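## Task

Acting as the authorized person named on the provided work order, at that order's power panel, turn OFF the breaker of each circuit on this panel that supplies the equipment in the order. Use the four reference pages (the order, the procedure, the panel schedule, the panel data) to work out which circuits. No pen is available. Flipping any breaker that is not one of these fails the task, even if it is flipped back afterwards. Any padlock from the shelf must finish open and lying on the shelf, not resting on another padlock. The work area is the aisle in front of the panel, from the shelf top under the breakers upward. At the end, release everything and move the gripper away.

## Robot and tools

Robot: one six-joint arm with a two-finger gripper and a single camera, cam_wrist (672x504), mounted on the hand. The base may sit slightly tilted on the table.

Frame: the scene frame has its origin on the table surface right under the arm base; +z is up and +y is to the left when facing along +x. Reported hand positions are in metres, orientation as quaternion wxyz, velocities in m/s and rad/s. The reported position is the point between the pads with fingers shut, about 2 cm short of the fingertips, and it gets less accurate at long reach. Gripper fingers point along the hand's +z and close along its y.

Joint order (used in every command row and every per-joint list in results): wrist roll, wrist pitch, waist, elbow, forearm roll, shoulder. A seventh value is the gripper opening. Stated joint ranges in radians: waist -6.283..6.283, shoulder -2.304..2.304, elbow -4.224..0.061, forearm roll -6.283..6.283, wrist pitch -2.164..2.164, wrist roll -6.283..6.283. Real ends may differ by up to 0.010 rad.

execute_actions(actions): actions is a list of actions; each action is a list of 1 to 15 rows; each row is 7 numbers in [-1, 1] for the one arm. The first six are joint offsets in the joint order above, scaled so 1.0 equals 2.036 rad, measured from the joint angles at the beginning of that action (not from the previous row). The seventh is the absolute gripper opening: +1 fully open, -1 closed. Each row lasts one step of 1/30 s; if fewer than 15 rows are given, the last one is repeated to fill 15 steps (0.5 s per action). An action that would push a joint more than 0.010 rad beyond its range is rejected; a malformed action, or a first action failing that check, rejects the entire call. An empty list only returns state and images.

move(target, speed, blocking): target is one 7-number row laid out as above, the joint part being offsets (same 2.036 rad scale) from the Joint positions in the latest result that printed them, and the opening absolute. All joints travel in step, finishing together, so the hand follows a curve; duration is clamped to 0.5..10 s. speed (0.01 to 2 rad/s, default 0.5) is the peak rate of the joint with the longest travel. Moves do not stop for obstacles; faster contact hits harder and aiming beyond a contact presses harder. blocking=false returns after 0.5 s while motion continues; then use wait(0) or stop before sending new rows or moves. The result adds a move: line with the ending (done, off_target, moving, held, fault), limits=held or limits=none, and the joint farthest from its target.

wait(seconds): 0 to 10; the arm keeps its last command. stop(): brakes a running move (needs some distance; fingers keep moving). zoom_image(camera, region): camera "cam_wrist", region [x0, y0, x1, y1] in image pixels from the top-left, no larger than 504 by 504. show_instructions(): returns the scene's reference pages. finished_scene(scene): scene is 1 or 2; ends it irreversibly and reports success plus the next task.

Result lines: Joint positions (rad, then finger pad gap in m, 0.084 when fully open), Joint velocities, Joint targets (what the joints are currently driven toward; these can change without new input), joint torques (drive output with unit offsets and noise, nonzero even in free air), grip_measured (measured opening on the command scale). "joint sent to its limit" means a joint was clipped at its end; its absence does not prove more room. "joint command not followed" means the clearance check altered targets. MOTOR HOT warns from 65 °C; at 80 °C an OVER-TEMPERATURE FAULT brakes the arm until it cools.

Motion caps: joint targets move at most 3.14 rad/s, each step's target stays within 0.623 rad of the measured angle, and targets that would shift the hand over 70 mm from where it is are scaled back, so big changes may need several actions.

Gripping: to hold, keep commanding an opening well under grip_measured; lower squeezes harder (about 24 N per pad for parts up to 6 cm). Fast closing can press extra hard.

Avoid: contact torque reaching a joint's load limit (waist 57, shoulder 57, elbow 47.5, forearm roll 25.6, wrist pitch 18, wrist roll 18 N m) causes a fault that backs off, holds 10 s and drops the rest of the call. Do not knock objects or push them out of the work area (that ends the scene); avoid drops, slips, slams and hard pushes. Flip only the correct breakers, gently, then open the gripper and back away before ending the scene. Less robot time and smoother, lower-effort motion are better.

Each tool is called as a command line: name --argument value for each argument, lists and objects as JSON in quotes; but a table of rows of numbers goes row by row, as --pt "numbers of a row", without its own name.

Reference images:

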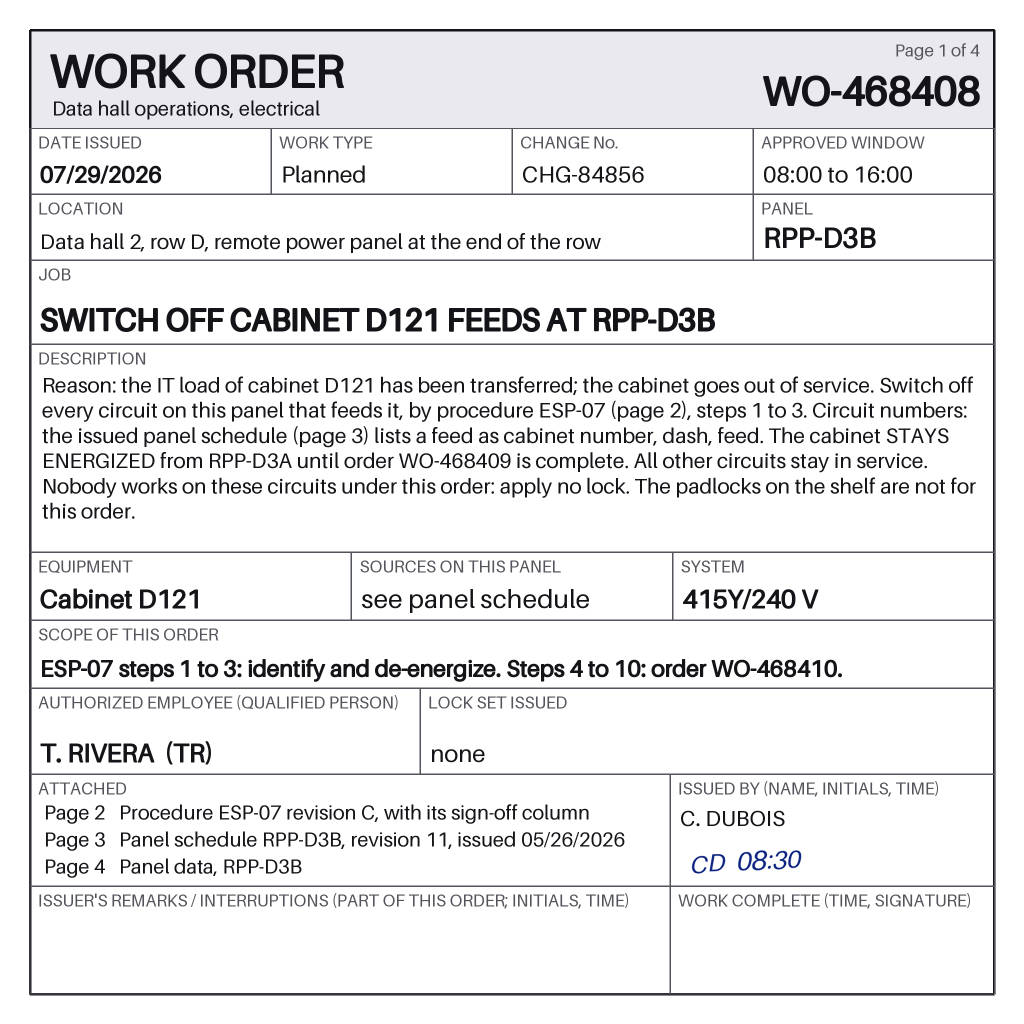

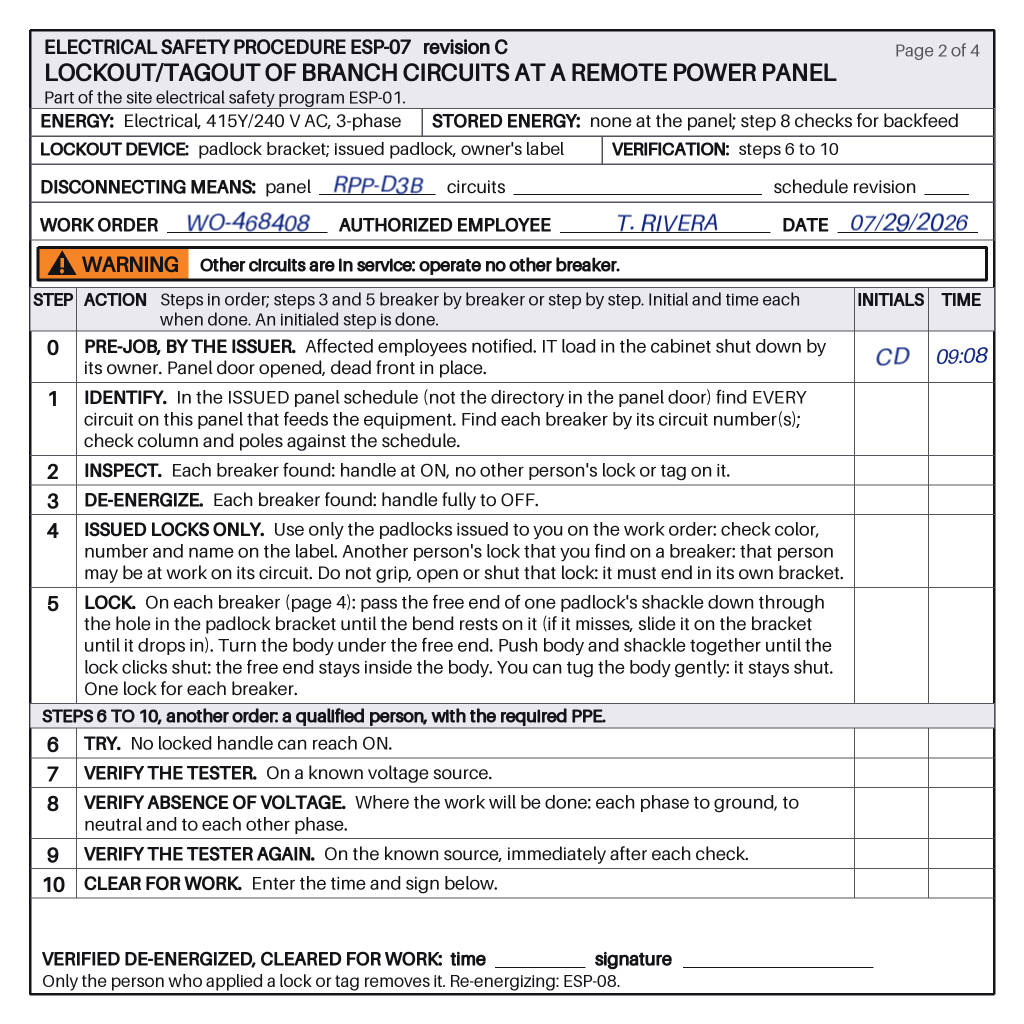

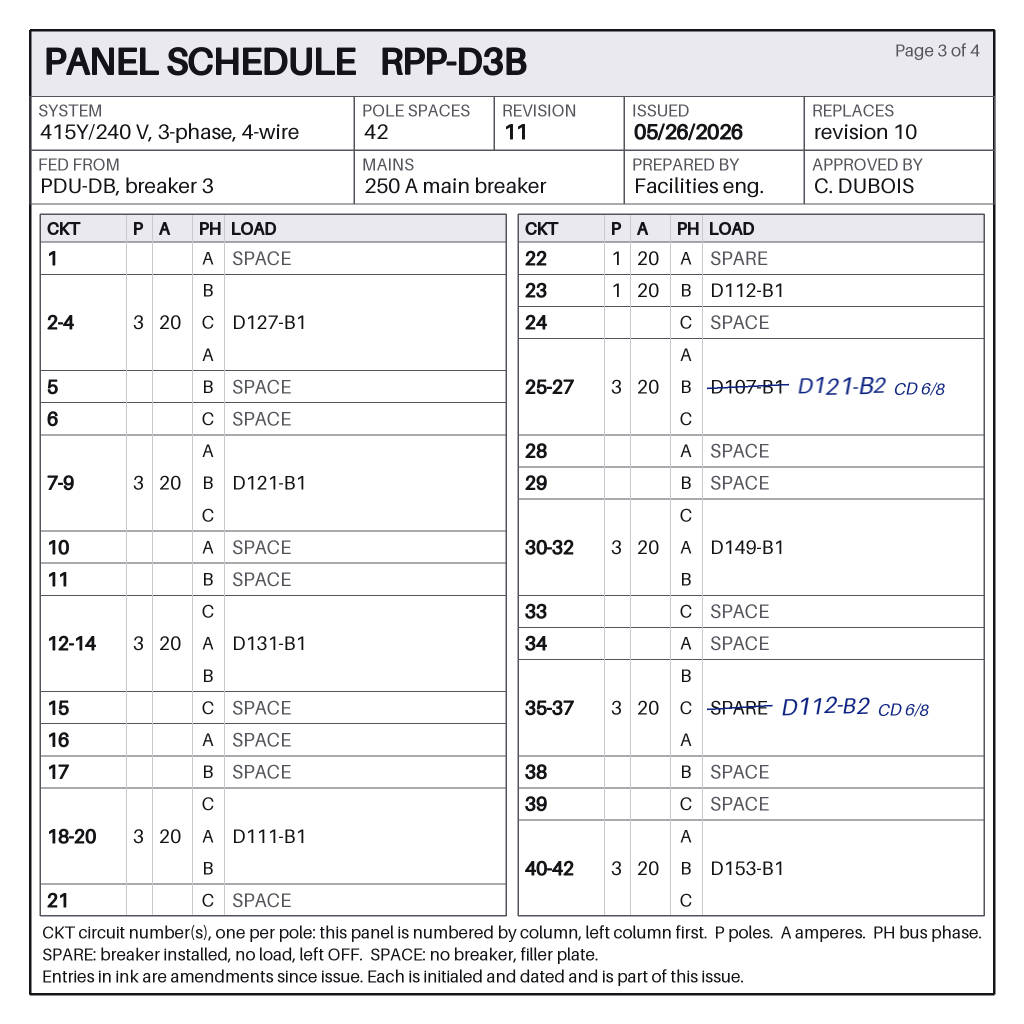

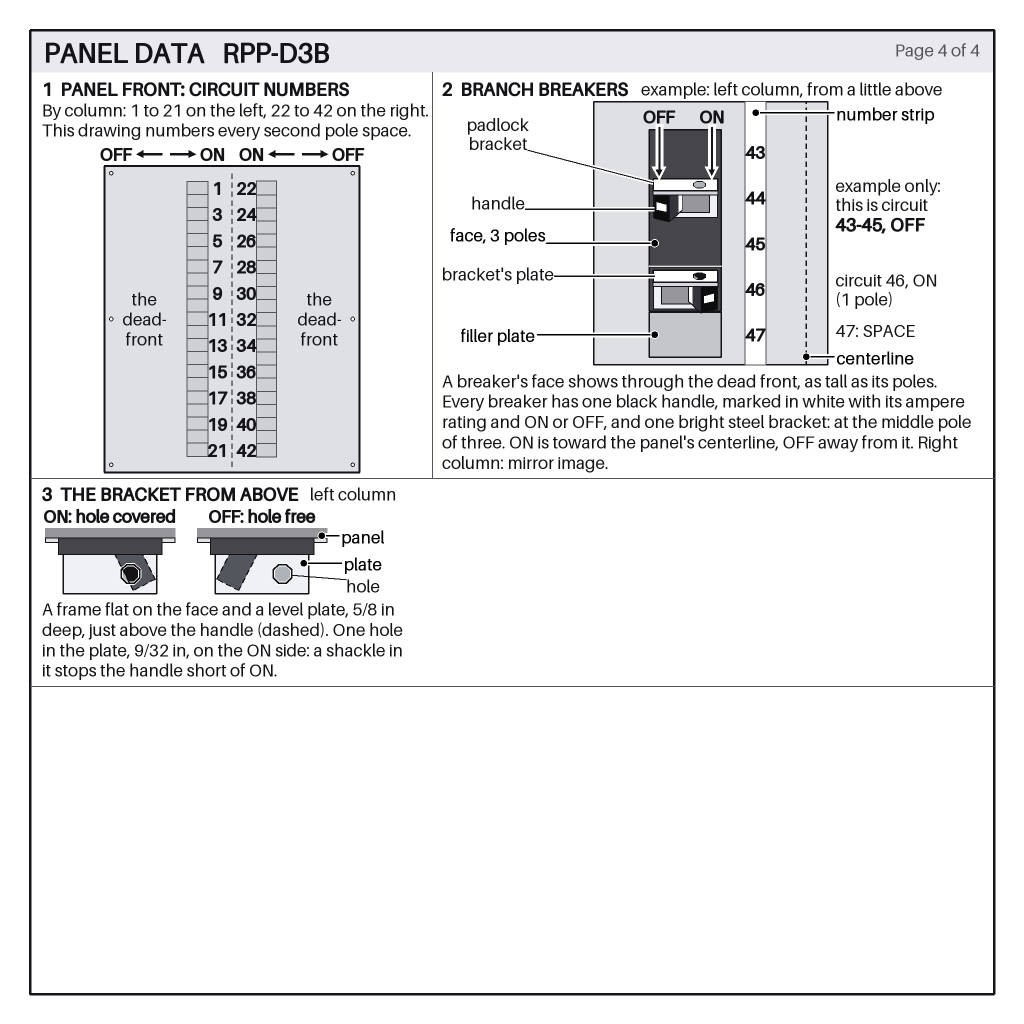

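## Session

execute_actions --actions '[]'

Scene clock: 0.00 s.
end_effector_position=(+0.6084, -0.0016, +0.3467) grip_measured=+1.00 end_effector_quat_wxyz=(+0.151, +0.986, -0.062, -0.015) end_effector_velocity=(+0.000, +0.001, +0.001) end_effector_angular_velocity=(+0.000, -0.001, +0.001)
Joint names: [wrist roll, wrist pitch, waist, elbow, forearm roll, shoulder]
Joint positions: [-0.001 -0.757 -0.002 -1.292  0.002 -0.533  0.084]
Joint velocities: [-0.    -0.     0.    -0.001  0.     0.001  0.   ]
Joint torques (N m, as the arm reports them, + toward a larger angle): no reading
Motor temperatures (°C, as the motors report them): [30 28 25 26 29 23]
Joint targets: [-0.001 -0.757 -0.002 -1.292 0.002 -0.533]

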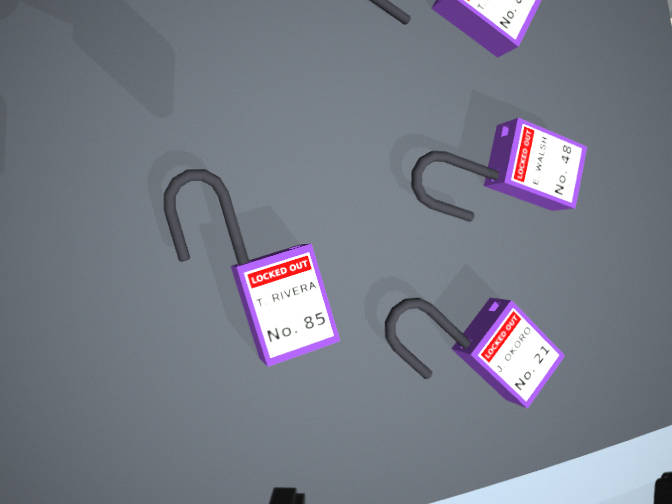

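move --target '[0,0.5,0,0,0,0.25,-1]' --speed 0.6

Scene clock: 15.70 s.
end_effector_position=(+0.7375, +0.1362, +0.8317) grip_measured=-1.00 end_effector_quat_wxyz=(+0.152, +0.723, +0.059, +0.671) end_effector_velocity=(-0.000, +0.001, +0.002) end_effector_angular_velocity=(-0.000, -0.004, +0.002)
Joint names: [wrist roll, wrist pitch, waist, elbow, forearm roll, shoulder]
Joint positions: [-0.001  0.261 -0.002 -1.292  0.002 -0.025  0.   ]
Joint velocities: [ 0.     0.002  0.001 -0.001  0.     0.001  0.   ]
Joint torques (N m, as the arm reports them, + toward a larger angle): [ -0.11   3.12 -14.22 -29.21   1.8   17.54]
Motor temperatures (°C, as the motors report them): [30 28 25 26 29 23]
Joint targets: [-0.001 0.261 -0.002 -1.292 0.002 -0.024]
move: done; limits=none; farthest joint: the shoulder, 0.001 radians from its target (0.509 radians at the start)
camera_calibration (this result's frames):
cam_wrist: T_world_to_cam=[[-0.103253, -0.952351, 0.286995, 0.000975972], [-0.0704113, -0.280815, -0.957176, 0.956319], [0.99216, -0.119039, -0.0380611, -0.558841], [0, 0, 0, 1]] pos_world=[0.621896, 0.202954, 0.893815]

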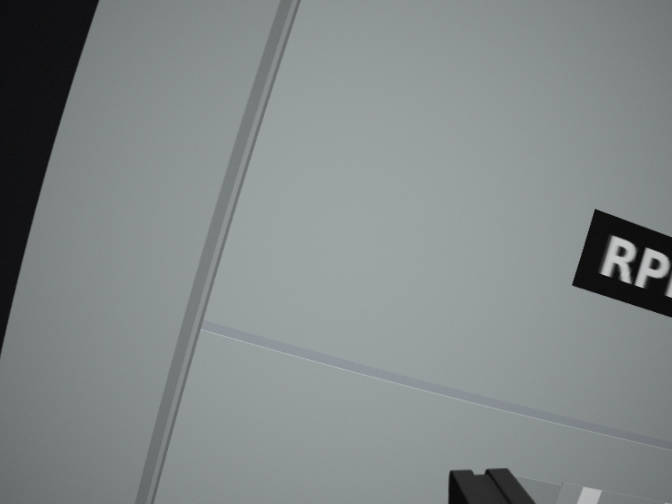

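move --target '[0.15,0.29,0,0.33,0,0.05,-1]' --speed 0.6

Scene clock: 25.80 s.
end_effector_position=(+0.6240, +0.0769, +0.6024) grip_measured=-1.00 end_effector_quat_wxyz=(+0.047, +0.717, -0.049, +0.694) end_effector_velocity=(-0.001, -0.000, +0.000) end_effector_angular_velocity=(+0.001, -0.000, -0.001)
Joint names: [wrist roll, wrist pitch, waist, elbow, forearm roll, shoulder]
Joint positions: [ 0.305  0.851 -0.002 -0.621  0.002  0.077  0.   ]
Joint velocities: [ 0.001  0.    -0.001  0.002 -0.     0.002  0.   ]
Joint torques (N m, as the arm reports them, + toward a larger angle): [ -0.27   2.81 -10.87 -25.32   1.63  18.08]
Motor temperatures (°C, as the motors report them): [30 28 25 26 29 23]
Joint targets: [0.305 0.851 -0.002 -0.620 0.002 0.077]
move: done; limits=none; farthest joint: the waist, 0.000 radians from its target (0.000 radians at the start)
camera_calibration (this result's frames):
cam_wrist: T_world_to_cam=[[-0.119686, -0.992728, -0.0128947, 0.192679], [-0.010774, 0.014286, -0.99984, 0.678005], [0.992753, -0.119528, -0.0124055, -0.47776], [0, 0, 0, 1]] pos_world=[0.504663, 0.124486, 0.674454]

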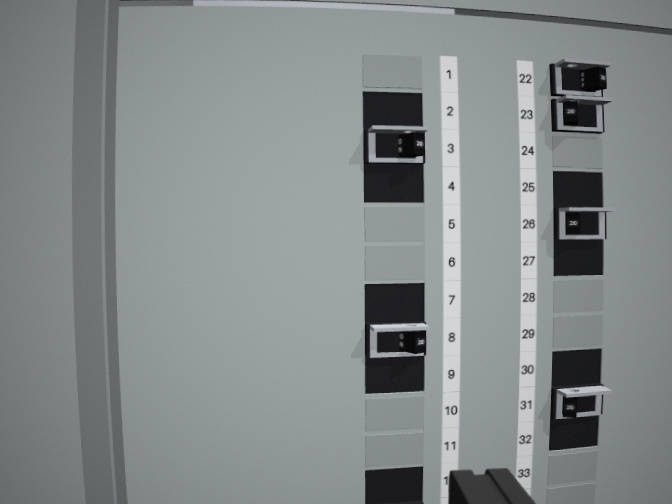

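move --target '[0,-0.0236,-0.029,-0.2785,0,-0.2544,-1]'

Scene clock: 40.70 s.
end_effector_position=(+0.8216, +0.0009, +0.5985) grip_measured=-1.00 end_effector_quat_wxyz=(+0.067, +0.709, -0.068, +0.699) end_effector_velocity=(+0.001, -0.000, -0.002) end_effector_angular_velocity=(+0.000, +0.002, +0.000)
Joint names: [wrist roll, wrist pitch, waist, elbow, forearm roll, shoulder]
Joint positions: [ 0.305  0.803 -0.061 -1.187  0.002 -0.44   0.   ]
Joint velocities: [ 0.    -0.     0.001 -0.001 -0.    -0.003  0.   ]
Joint torques (N m, as the arm reports them, + toward a larger angle): [ -0.19   2.94 -21.93 -27.09   2.2   33.4 ]
Motor temperatures (°C, as the motors report them): [30 28 25 27 29 23]
Joint targets: [0.305 0.803 -0.061 -1.188 0.002 -0.441]
move: done; limits=none; farthest joint: the shoulder, 0.001 radians from its target (0.518 radians at the start)
camera_calibration (this result's frames):
cam_wrist: T_world_to_cam=[[-0.174638, -0.984552, -0.0126262, 0.185726], [0.00855857, 0.011305, -0.999899, 0.661525], [0.984595, -0.174729, 0.00645207, -0.687643], [0, 0, 0, 1]] pos_world=[0.703823, 0.0552276, 0.668241]

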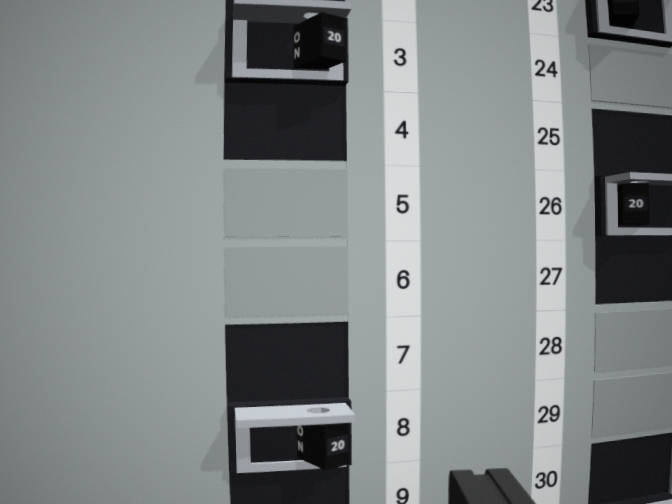

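move --target '[0,-0.0155,0,-0.0638,0,-0.048,-1]' --speed 0.2

Scene clock: 54.03 s.
end_effector_position=(+0.8609, -0.0079, +0.5942) grip_measured=-1.00 end_effector_quat_wxyz=(+0.067, +0.709, -0.068, +0.699) end_effector_velocity=(+0.001, -0.000, +0.001) end_effector_angular_velocity=(-0.000, -0.000, +0.000)
Joint names: [wrist roll, wrist pitch, waist, elbow, forearm roll, shoulder]
Joint positions: [ 0.305  0.771 -0.061 -1.317  0.002 -0.538  0.   ]
Joint velocities: [-0.    -0.002 -0.    -0.004 -0.    -0.002  0.   ]
Joint torques (N m, as the arm reports them, + toward a larger angle): [ -0.11   2.75 -17.65 -27.41   1.39  35.64]
Motor temperatures (°C, as the motors report them): [30 28 25 27 29 23]
Joint targets: [0.305 0.771 -0.061 -1.317 0.002 -0.538]
move: done; limits=none; farthest joint: the waist, 0.000 radians from its target (0.000 radians at the start)
camera_calibration (this result's frames):
cam_wrist: T_world_to_cam=[[-0.174383, -0.984596, -0.012673, 0.183756], [0.00916825, 0.0112461, -0.999895, 0.656439], [0.984635, -0.174481, 0.0070659, -0.728161], [0, 0, 0, 1]] pos_world=[0.742998, 0.0464937, 0.663844]

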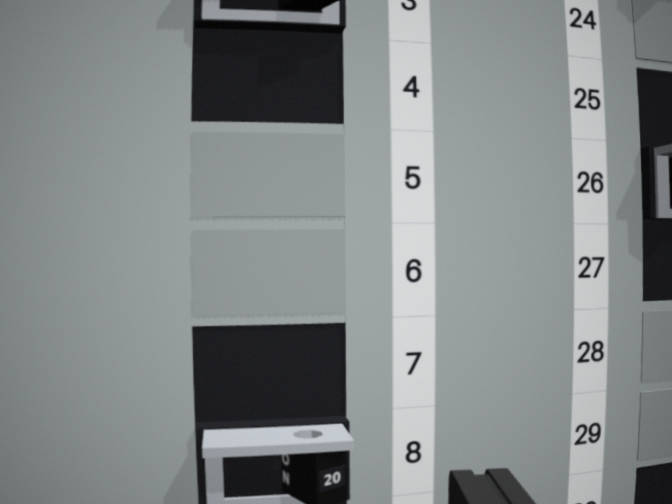

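move --target '[0,-0.0108,0.0074,-0.0236,0,-0.0128,-1]' --speed 0.06

Scene clock: 61.37 s.
end_effector_position=(+0.8759, +0.0030, +0.5938) grip_measured=-1.00 end_effector_quat_wxyz=(+0.062, +0.711, -0.063, +0.698) end_effector_velocity=(+0.000, +0.000, -0.000) end_effector_angular_velocity=(-0.000, -0.000, +0.001)
Joint names: [wrist roll, wrist pitch, waist, elbow, forearm roll, shoulder]
Joint positions: [ 0.305  0.75  -0.046 -1.365  0.002 -0.564  0.   ]
Joint velocities: [ 0.     0.     0.    -0.001 -0.    -0.001  0.   ]
Joint torques (N m, as the arm reports them, + toward a larger angle): [ -0.16   3.02 -20.63 -26.82   1.47  33.65]
Motor temperatures (°C, as the motors report them): [30 28 25 27 29 23]
Joint targets: [0.305 0.749 -0.046 -1.365 0.002 -0.564]
move: done; limits=none; farthest joint: the wrist pitch, 0.001 radians from its target (0.022 radians at the start)
camera_calibration (this result's frames):
cam_wrist: T_world_to_cam=[[-0.160307, -0.986985, -0.0127061, 0.1848], [0.00453226, 0.0121364, -0.999916, 0.659885], [0.987057, -0.160352, 0.00252772, -0.740507], [0, 0, 0, 1]] pos_world=[0.757557, 0.0556449, 0.66405]

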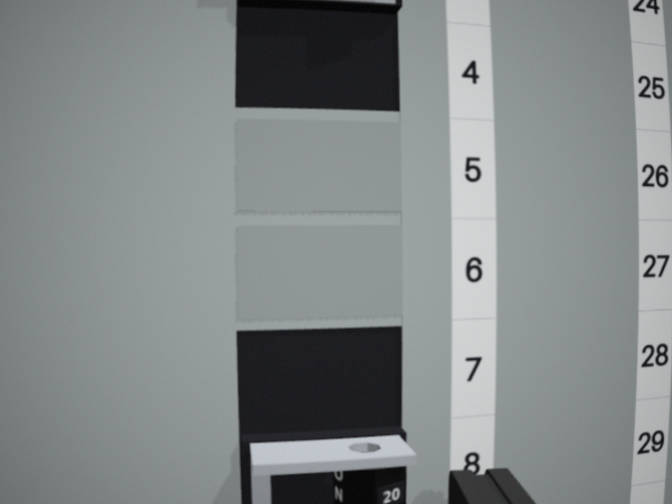

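move --target '[0,-0.0025,0.0167,0.0049,0,0.0074,-1]' --speed 0.02

Scene clock: 67.93 s.
end_effector_position=(+0.8764, +0.0327, +0.5900) grip_measured=-1.00 end_effector_quat_wxyz=(+0.050, +0.715, -0.052, +0.695) end_effector_velocity=(+0.000, +0.003, +0.000) end_effector_angular_velocity=(+0.000, -0.000, +0.003)
Joint names: [wrist roll, wrist pitch, waist, elbow, forearm roll, shoulder]
Joint positions: [ 0.305  0.745 -0.012 -1.355  0.002 -0.549  0.   ]
Joint velocities: [0.    0.    0.003 0.    0.    0.001 0.   ]
Joint torques (N m, as the arm reports them, + toward a larger angle): [ -0.19   2.88 -19.45 -28.15   2.    34.14]
Motor temperatures (°C, as the motors report them): [30 28 25 27 29 23]
Joint targets: [0.305 0.744 -0.012 -1.355 0.002 -0.549]
move: done; limits=none; farthest joint: the waist, 0.000 radians from its target (0.034 radians at the start)
camera_calibration (this result's frames):
cam_wrist: T_world_to_cam=[[-0.128442, -0.991633, -0.012913, 0.186443], [-0.00591152, 0.0137862, -0.999887, 0.664786], [0.991699, -0.128352, -0.00763278, -0.735361], [0, 0, 0, 1]] pos_world=[0.757134, 0.0813339, 0.661506]

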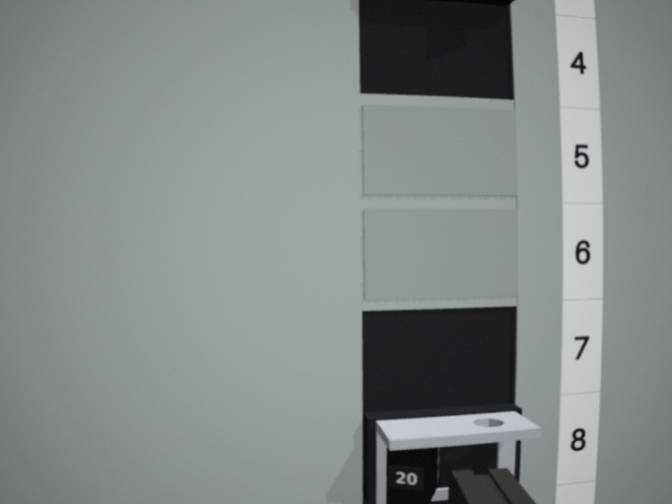

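move --target '[0,0.005,-0.0167,0.002,0,-0.003,-1]' --speed 0.06

move --target '[0,-0.0786,-0.0403,-0.05,0,0.0133,-1]' --speed 0.15

Scene clock: 81.77 s.
end_effector_position=(+0.8720, +0.0037, +0.5937) grip_measured=-1.00 end_effector_quat_wxyz=(+0.062, +0.711, -0.063, +0.698) end_effector_velocity=(-0.000, -0.001, +0.001) end_effector_angular_velocity=(-0.000, -0.001, -0.001)
Joint names: [wrist roll, wrist pitch, waist, elbow, forearm roll, shoulder]
Joint positions: [ 0.305  0.755 -0.046 -1.351  0.002 -0.555  0.   ]
Joint velocities: [ 0.     0.001 -0.001  0.    -0.     0.001  0.   ]
Joint torques (N m, as the arm reports them, + toward a larger angle): [ -0.02   2.95 -17.84 -27.65   1.97  35.04]
Motor temperatures (°C, as the motors report them): [30 28 25 27 29 23]
Joint targets: [0.305 0.755 -0.046 -1.351 0.002 -0.555]
move: done; limits=none; farthest joint: the wrist pitch, 0.001 radians from its target (0.011 radians at the start)
camera_calibration (this result's frames):
cam_wrist: T_world_to_cam=[[-0.160197, -0.987004, -0.012665, 0.184715], [0.00458673, 0.0120863, -0.999916, 0.659651], [0.987074, -0.160242, 0.00259094, -0.736657], [0, 0, 0, 1]] pos_world=[0.753701, 0.0562983, 0.663844]

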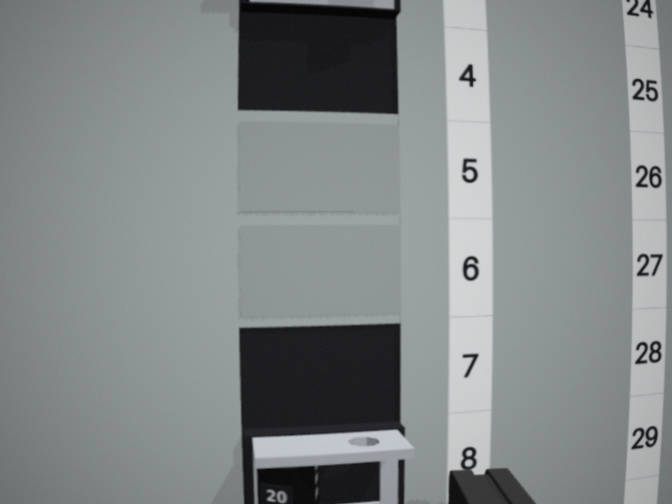

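Scene clock: 83.27 s.
end_effector_position=(+0.8719, -0.0493, +0.6645) grip_measured=-1.00 end_effector_quat_wxyz=(+0.091, +0.709, -0.095, +0.693) end_effector_velocity=(-0.000, +0.000, +0.002) end_effector_angular_velocity=(+0.000, -0.002, -0.000)
Joint names: [wrist roll, wrist pitch, waist, elbow, forearm roll, shoulder]
Joint positions: [ 0.305  0.595 -0.128 -1.453  0.002 -0.528  0.   ]
Joint velocities: [ 0.    -0.002 -0.    -0.002  0.001  0.002  0.   ]
Joint torques (N m, as the arm reports them, + toward a larger angle): [  0.15   2.96 -18.48 -28.92   2.1   33.41]
Motor temperatures (°C, as the motors report them): [30 28 25 27 29 23]
Joint targets: [0.305 0.595 -0.128 -1.453 0.002 -0.528]
move: done; limits=none; farthest joint: the waist, 0.000 radians from its target (0.082 radians at the start)
camera_calibration (this result's frames):
cam_wrist: T_world_to_cam=[[-0.245631, -0.969262, -0.0140423, 0.209587], [0.000813691, 0.0142799, -0.999898, 0.734541], [0.969363, -0.245617, -0.00271891, -0.730474], [0, 0, 0, 1]] pos_world=[0.758978, 0.0132382, 0.735423]

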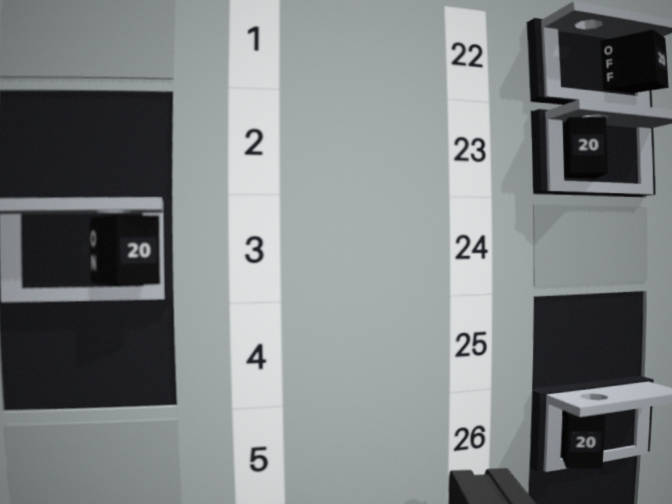

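move --target '[0,-0.006,0,-0.0108,0,-0.005,-1]' --speed 0.04

move --target '[0,0.0044,-0.0157,-0.0074,0,-0.0118,-1]' --speed 0.02

Scene clock: 90.30 s.
end_effector_position=(+0.8769, -0.0496, +0.6675) grip_measured=-1.00 end_effector_quat_wxyz=(+0.091, +0.709, -0.095, +0.693) end_effector_velocity=(+0.000, +0.001, +0.000) end_effector_angular_velocity=(+0.000, +0.000, +0.001)
Joint names: [wrist roll, wrist pitch, waist, elbow, forearm roll, shoulder]
Joint positions: [ 0.305  0.583 -0.128 -1.474  0.002 -0.538  0.   ]
Joint velocities: [ 0.    -0.002  0.001 -0.002 -0.    -0.     0.   ]
Joint torques (N m, as the arm reports them, + toward a larger angle): [  0.04   3.06 -20.74 -28.63   1.03  36.54]
Motor temperatures (°C, as the motors report them): [30 28 25 27 29 24]
Joint targets: [0.305 0.583 -0.128 -1.475 0.002 -0.538]
move: done; limits=none; farthest joint: the elbow, 0.001 radians from its target (0.022 radians at the start)
camera_calibration (this result's frames):
cam_wrist: T_world_to_cam=[[-0.245736, -0.969235, -0.0140609, 0.210632], [0.000431051, 0.0143965, -0.999896, 0.737821], [0.969337, -0.245717, -0.00311994, -0.735071], [0, 0, 0, 1]] pos_world=[0.763973, 0.0129105, 0.738413]

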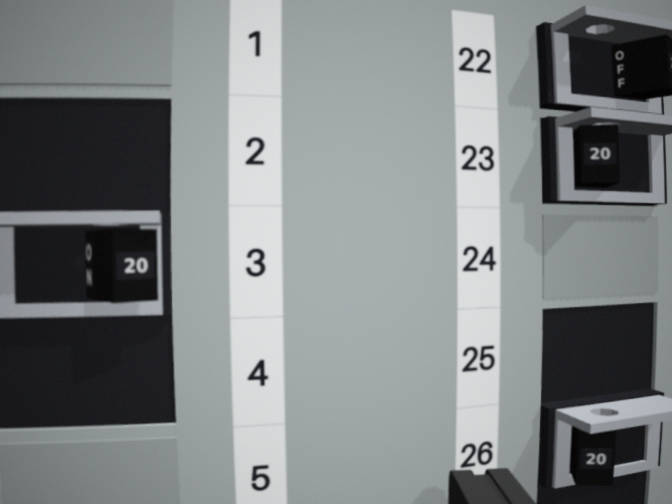

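Scene clock: 92.13 s.
end_effector_position=(+0.8756, -0.0804, +0.6675) grip_measured=-1.00 end_effector_quat_wxyz=(+0.102, +0.704, -0.106, +0.694) end_effector_velocity=(+0.002, +0.005, +0.002) end_effector_angular_velocity=(-0.006, -0.005, +0.008)
Joint names: [wrist roll, wrist pitch, waist, elbow, forearm roll, shoulder]
Joint positions: [ 0.305  0.591 -0.161 -1.489  0.003 -0.562  0.   ]
Joint velocities: [-0.001  0.005  0.004 -0.003 -0.004  0.001  0.   ]
Joint torques (N m, as the arm reports them, + toward a larger angle): [ -0.44   2.46 -17.28 -29.54   1.87  33.17]
Motor temperatures (°C, as the motors report them): [30 28 25 27 29 24]
Joint targets: [0.305 0.592 -0.160 -1.489 0.002 -0.562]
move: done; limits=none; farthest joint: the waist, 0.001 radians from its target (0.032 radians at the start)
camera_calibration (this result's frames):
cam_wrist: T_world_to_cam=[[-0.276083, -0.961008, -0.0155371, 0.208689], [0.0098268, 0.0133422, -0.999863, 0.729983], [0.961084, -0.276198, 0.00576008, -0.742545], [0, 0, 0, 1]] pos_world=[0.76409, -0.0142773, 0.737402]

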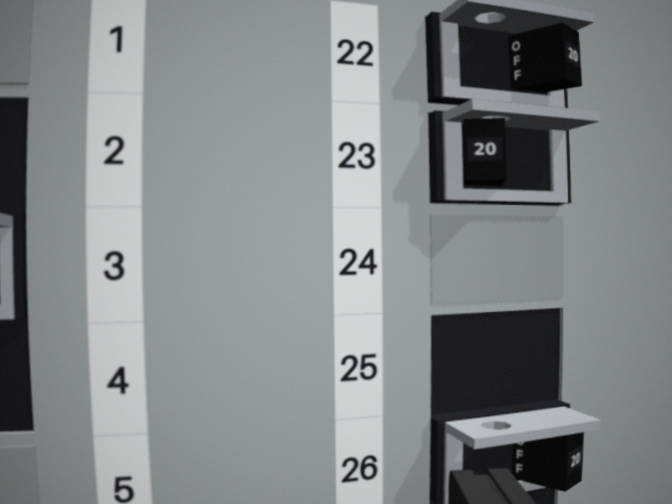

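move --target '[0,0.1,0,0.3,0,0.2,-1]'

finished_scene --scene 1

Scene clock: 96.70 s.
end_effector_position=(+0.6974, -0.0387, +0.6336) grip_measured=-1.00 end_effector_quat_wxyz=(+0.102, +0.704, -0.106, +0.694) end_effector_velocity=(-0.001, -0.000, -0.001) end_effector_angular_velocity=(-0.000, +0.001, -0.001)
Joint names: [wrist roll, wrist pitch, waist, elbow, forearm roll, shoulder]
Joint positions: [ 0.305  0.794 -0.161 -0.879  0.003 -0.155  0.   ]
Joint velocities: [ 0.     0.001 -0.001  0.003 -0.     0.001  0.   ]
Joint torques (N m, as the arm reports them, + toward a larger angle): [  0.     3.17 -12.83 -29.12   1.72  23.57]
Motor temperatures (°C, as the motors report them): [30 28 25 27 29 24]
Joint targets: [0.305 0.794 -0.161 -0.878 0.003 -0.155]
move: done; limits=none; farthest joint: the elbow, 0.001 radians from its target (0.611 radians at the start)
camera_calibration (this result's frames):
cam_wrist: T_world_to_cam=[[-0.276478, -0.960901, -0.0151626, 0.199111], [0.00989843, 0.0129294, -0.999867, 0.697163], [0.960969, -0.276591, 0.0059367, -0.559618], [0, 0, 0, 1]] pos_world=[0.585924, 0.0275264, 0.703412]

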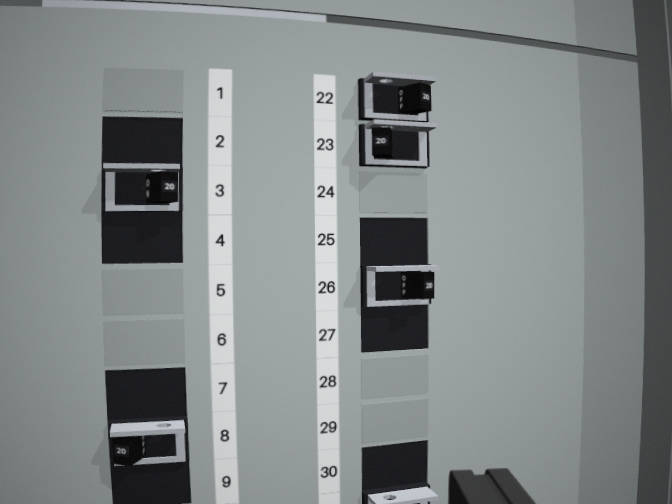

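The scene is finished: the task was done.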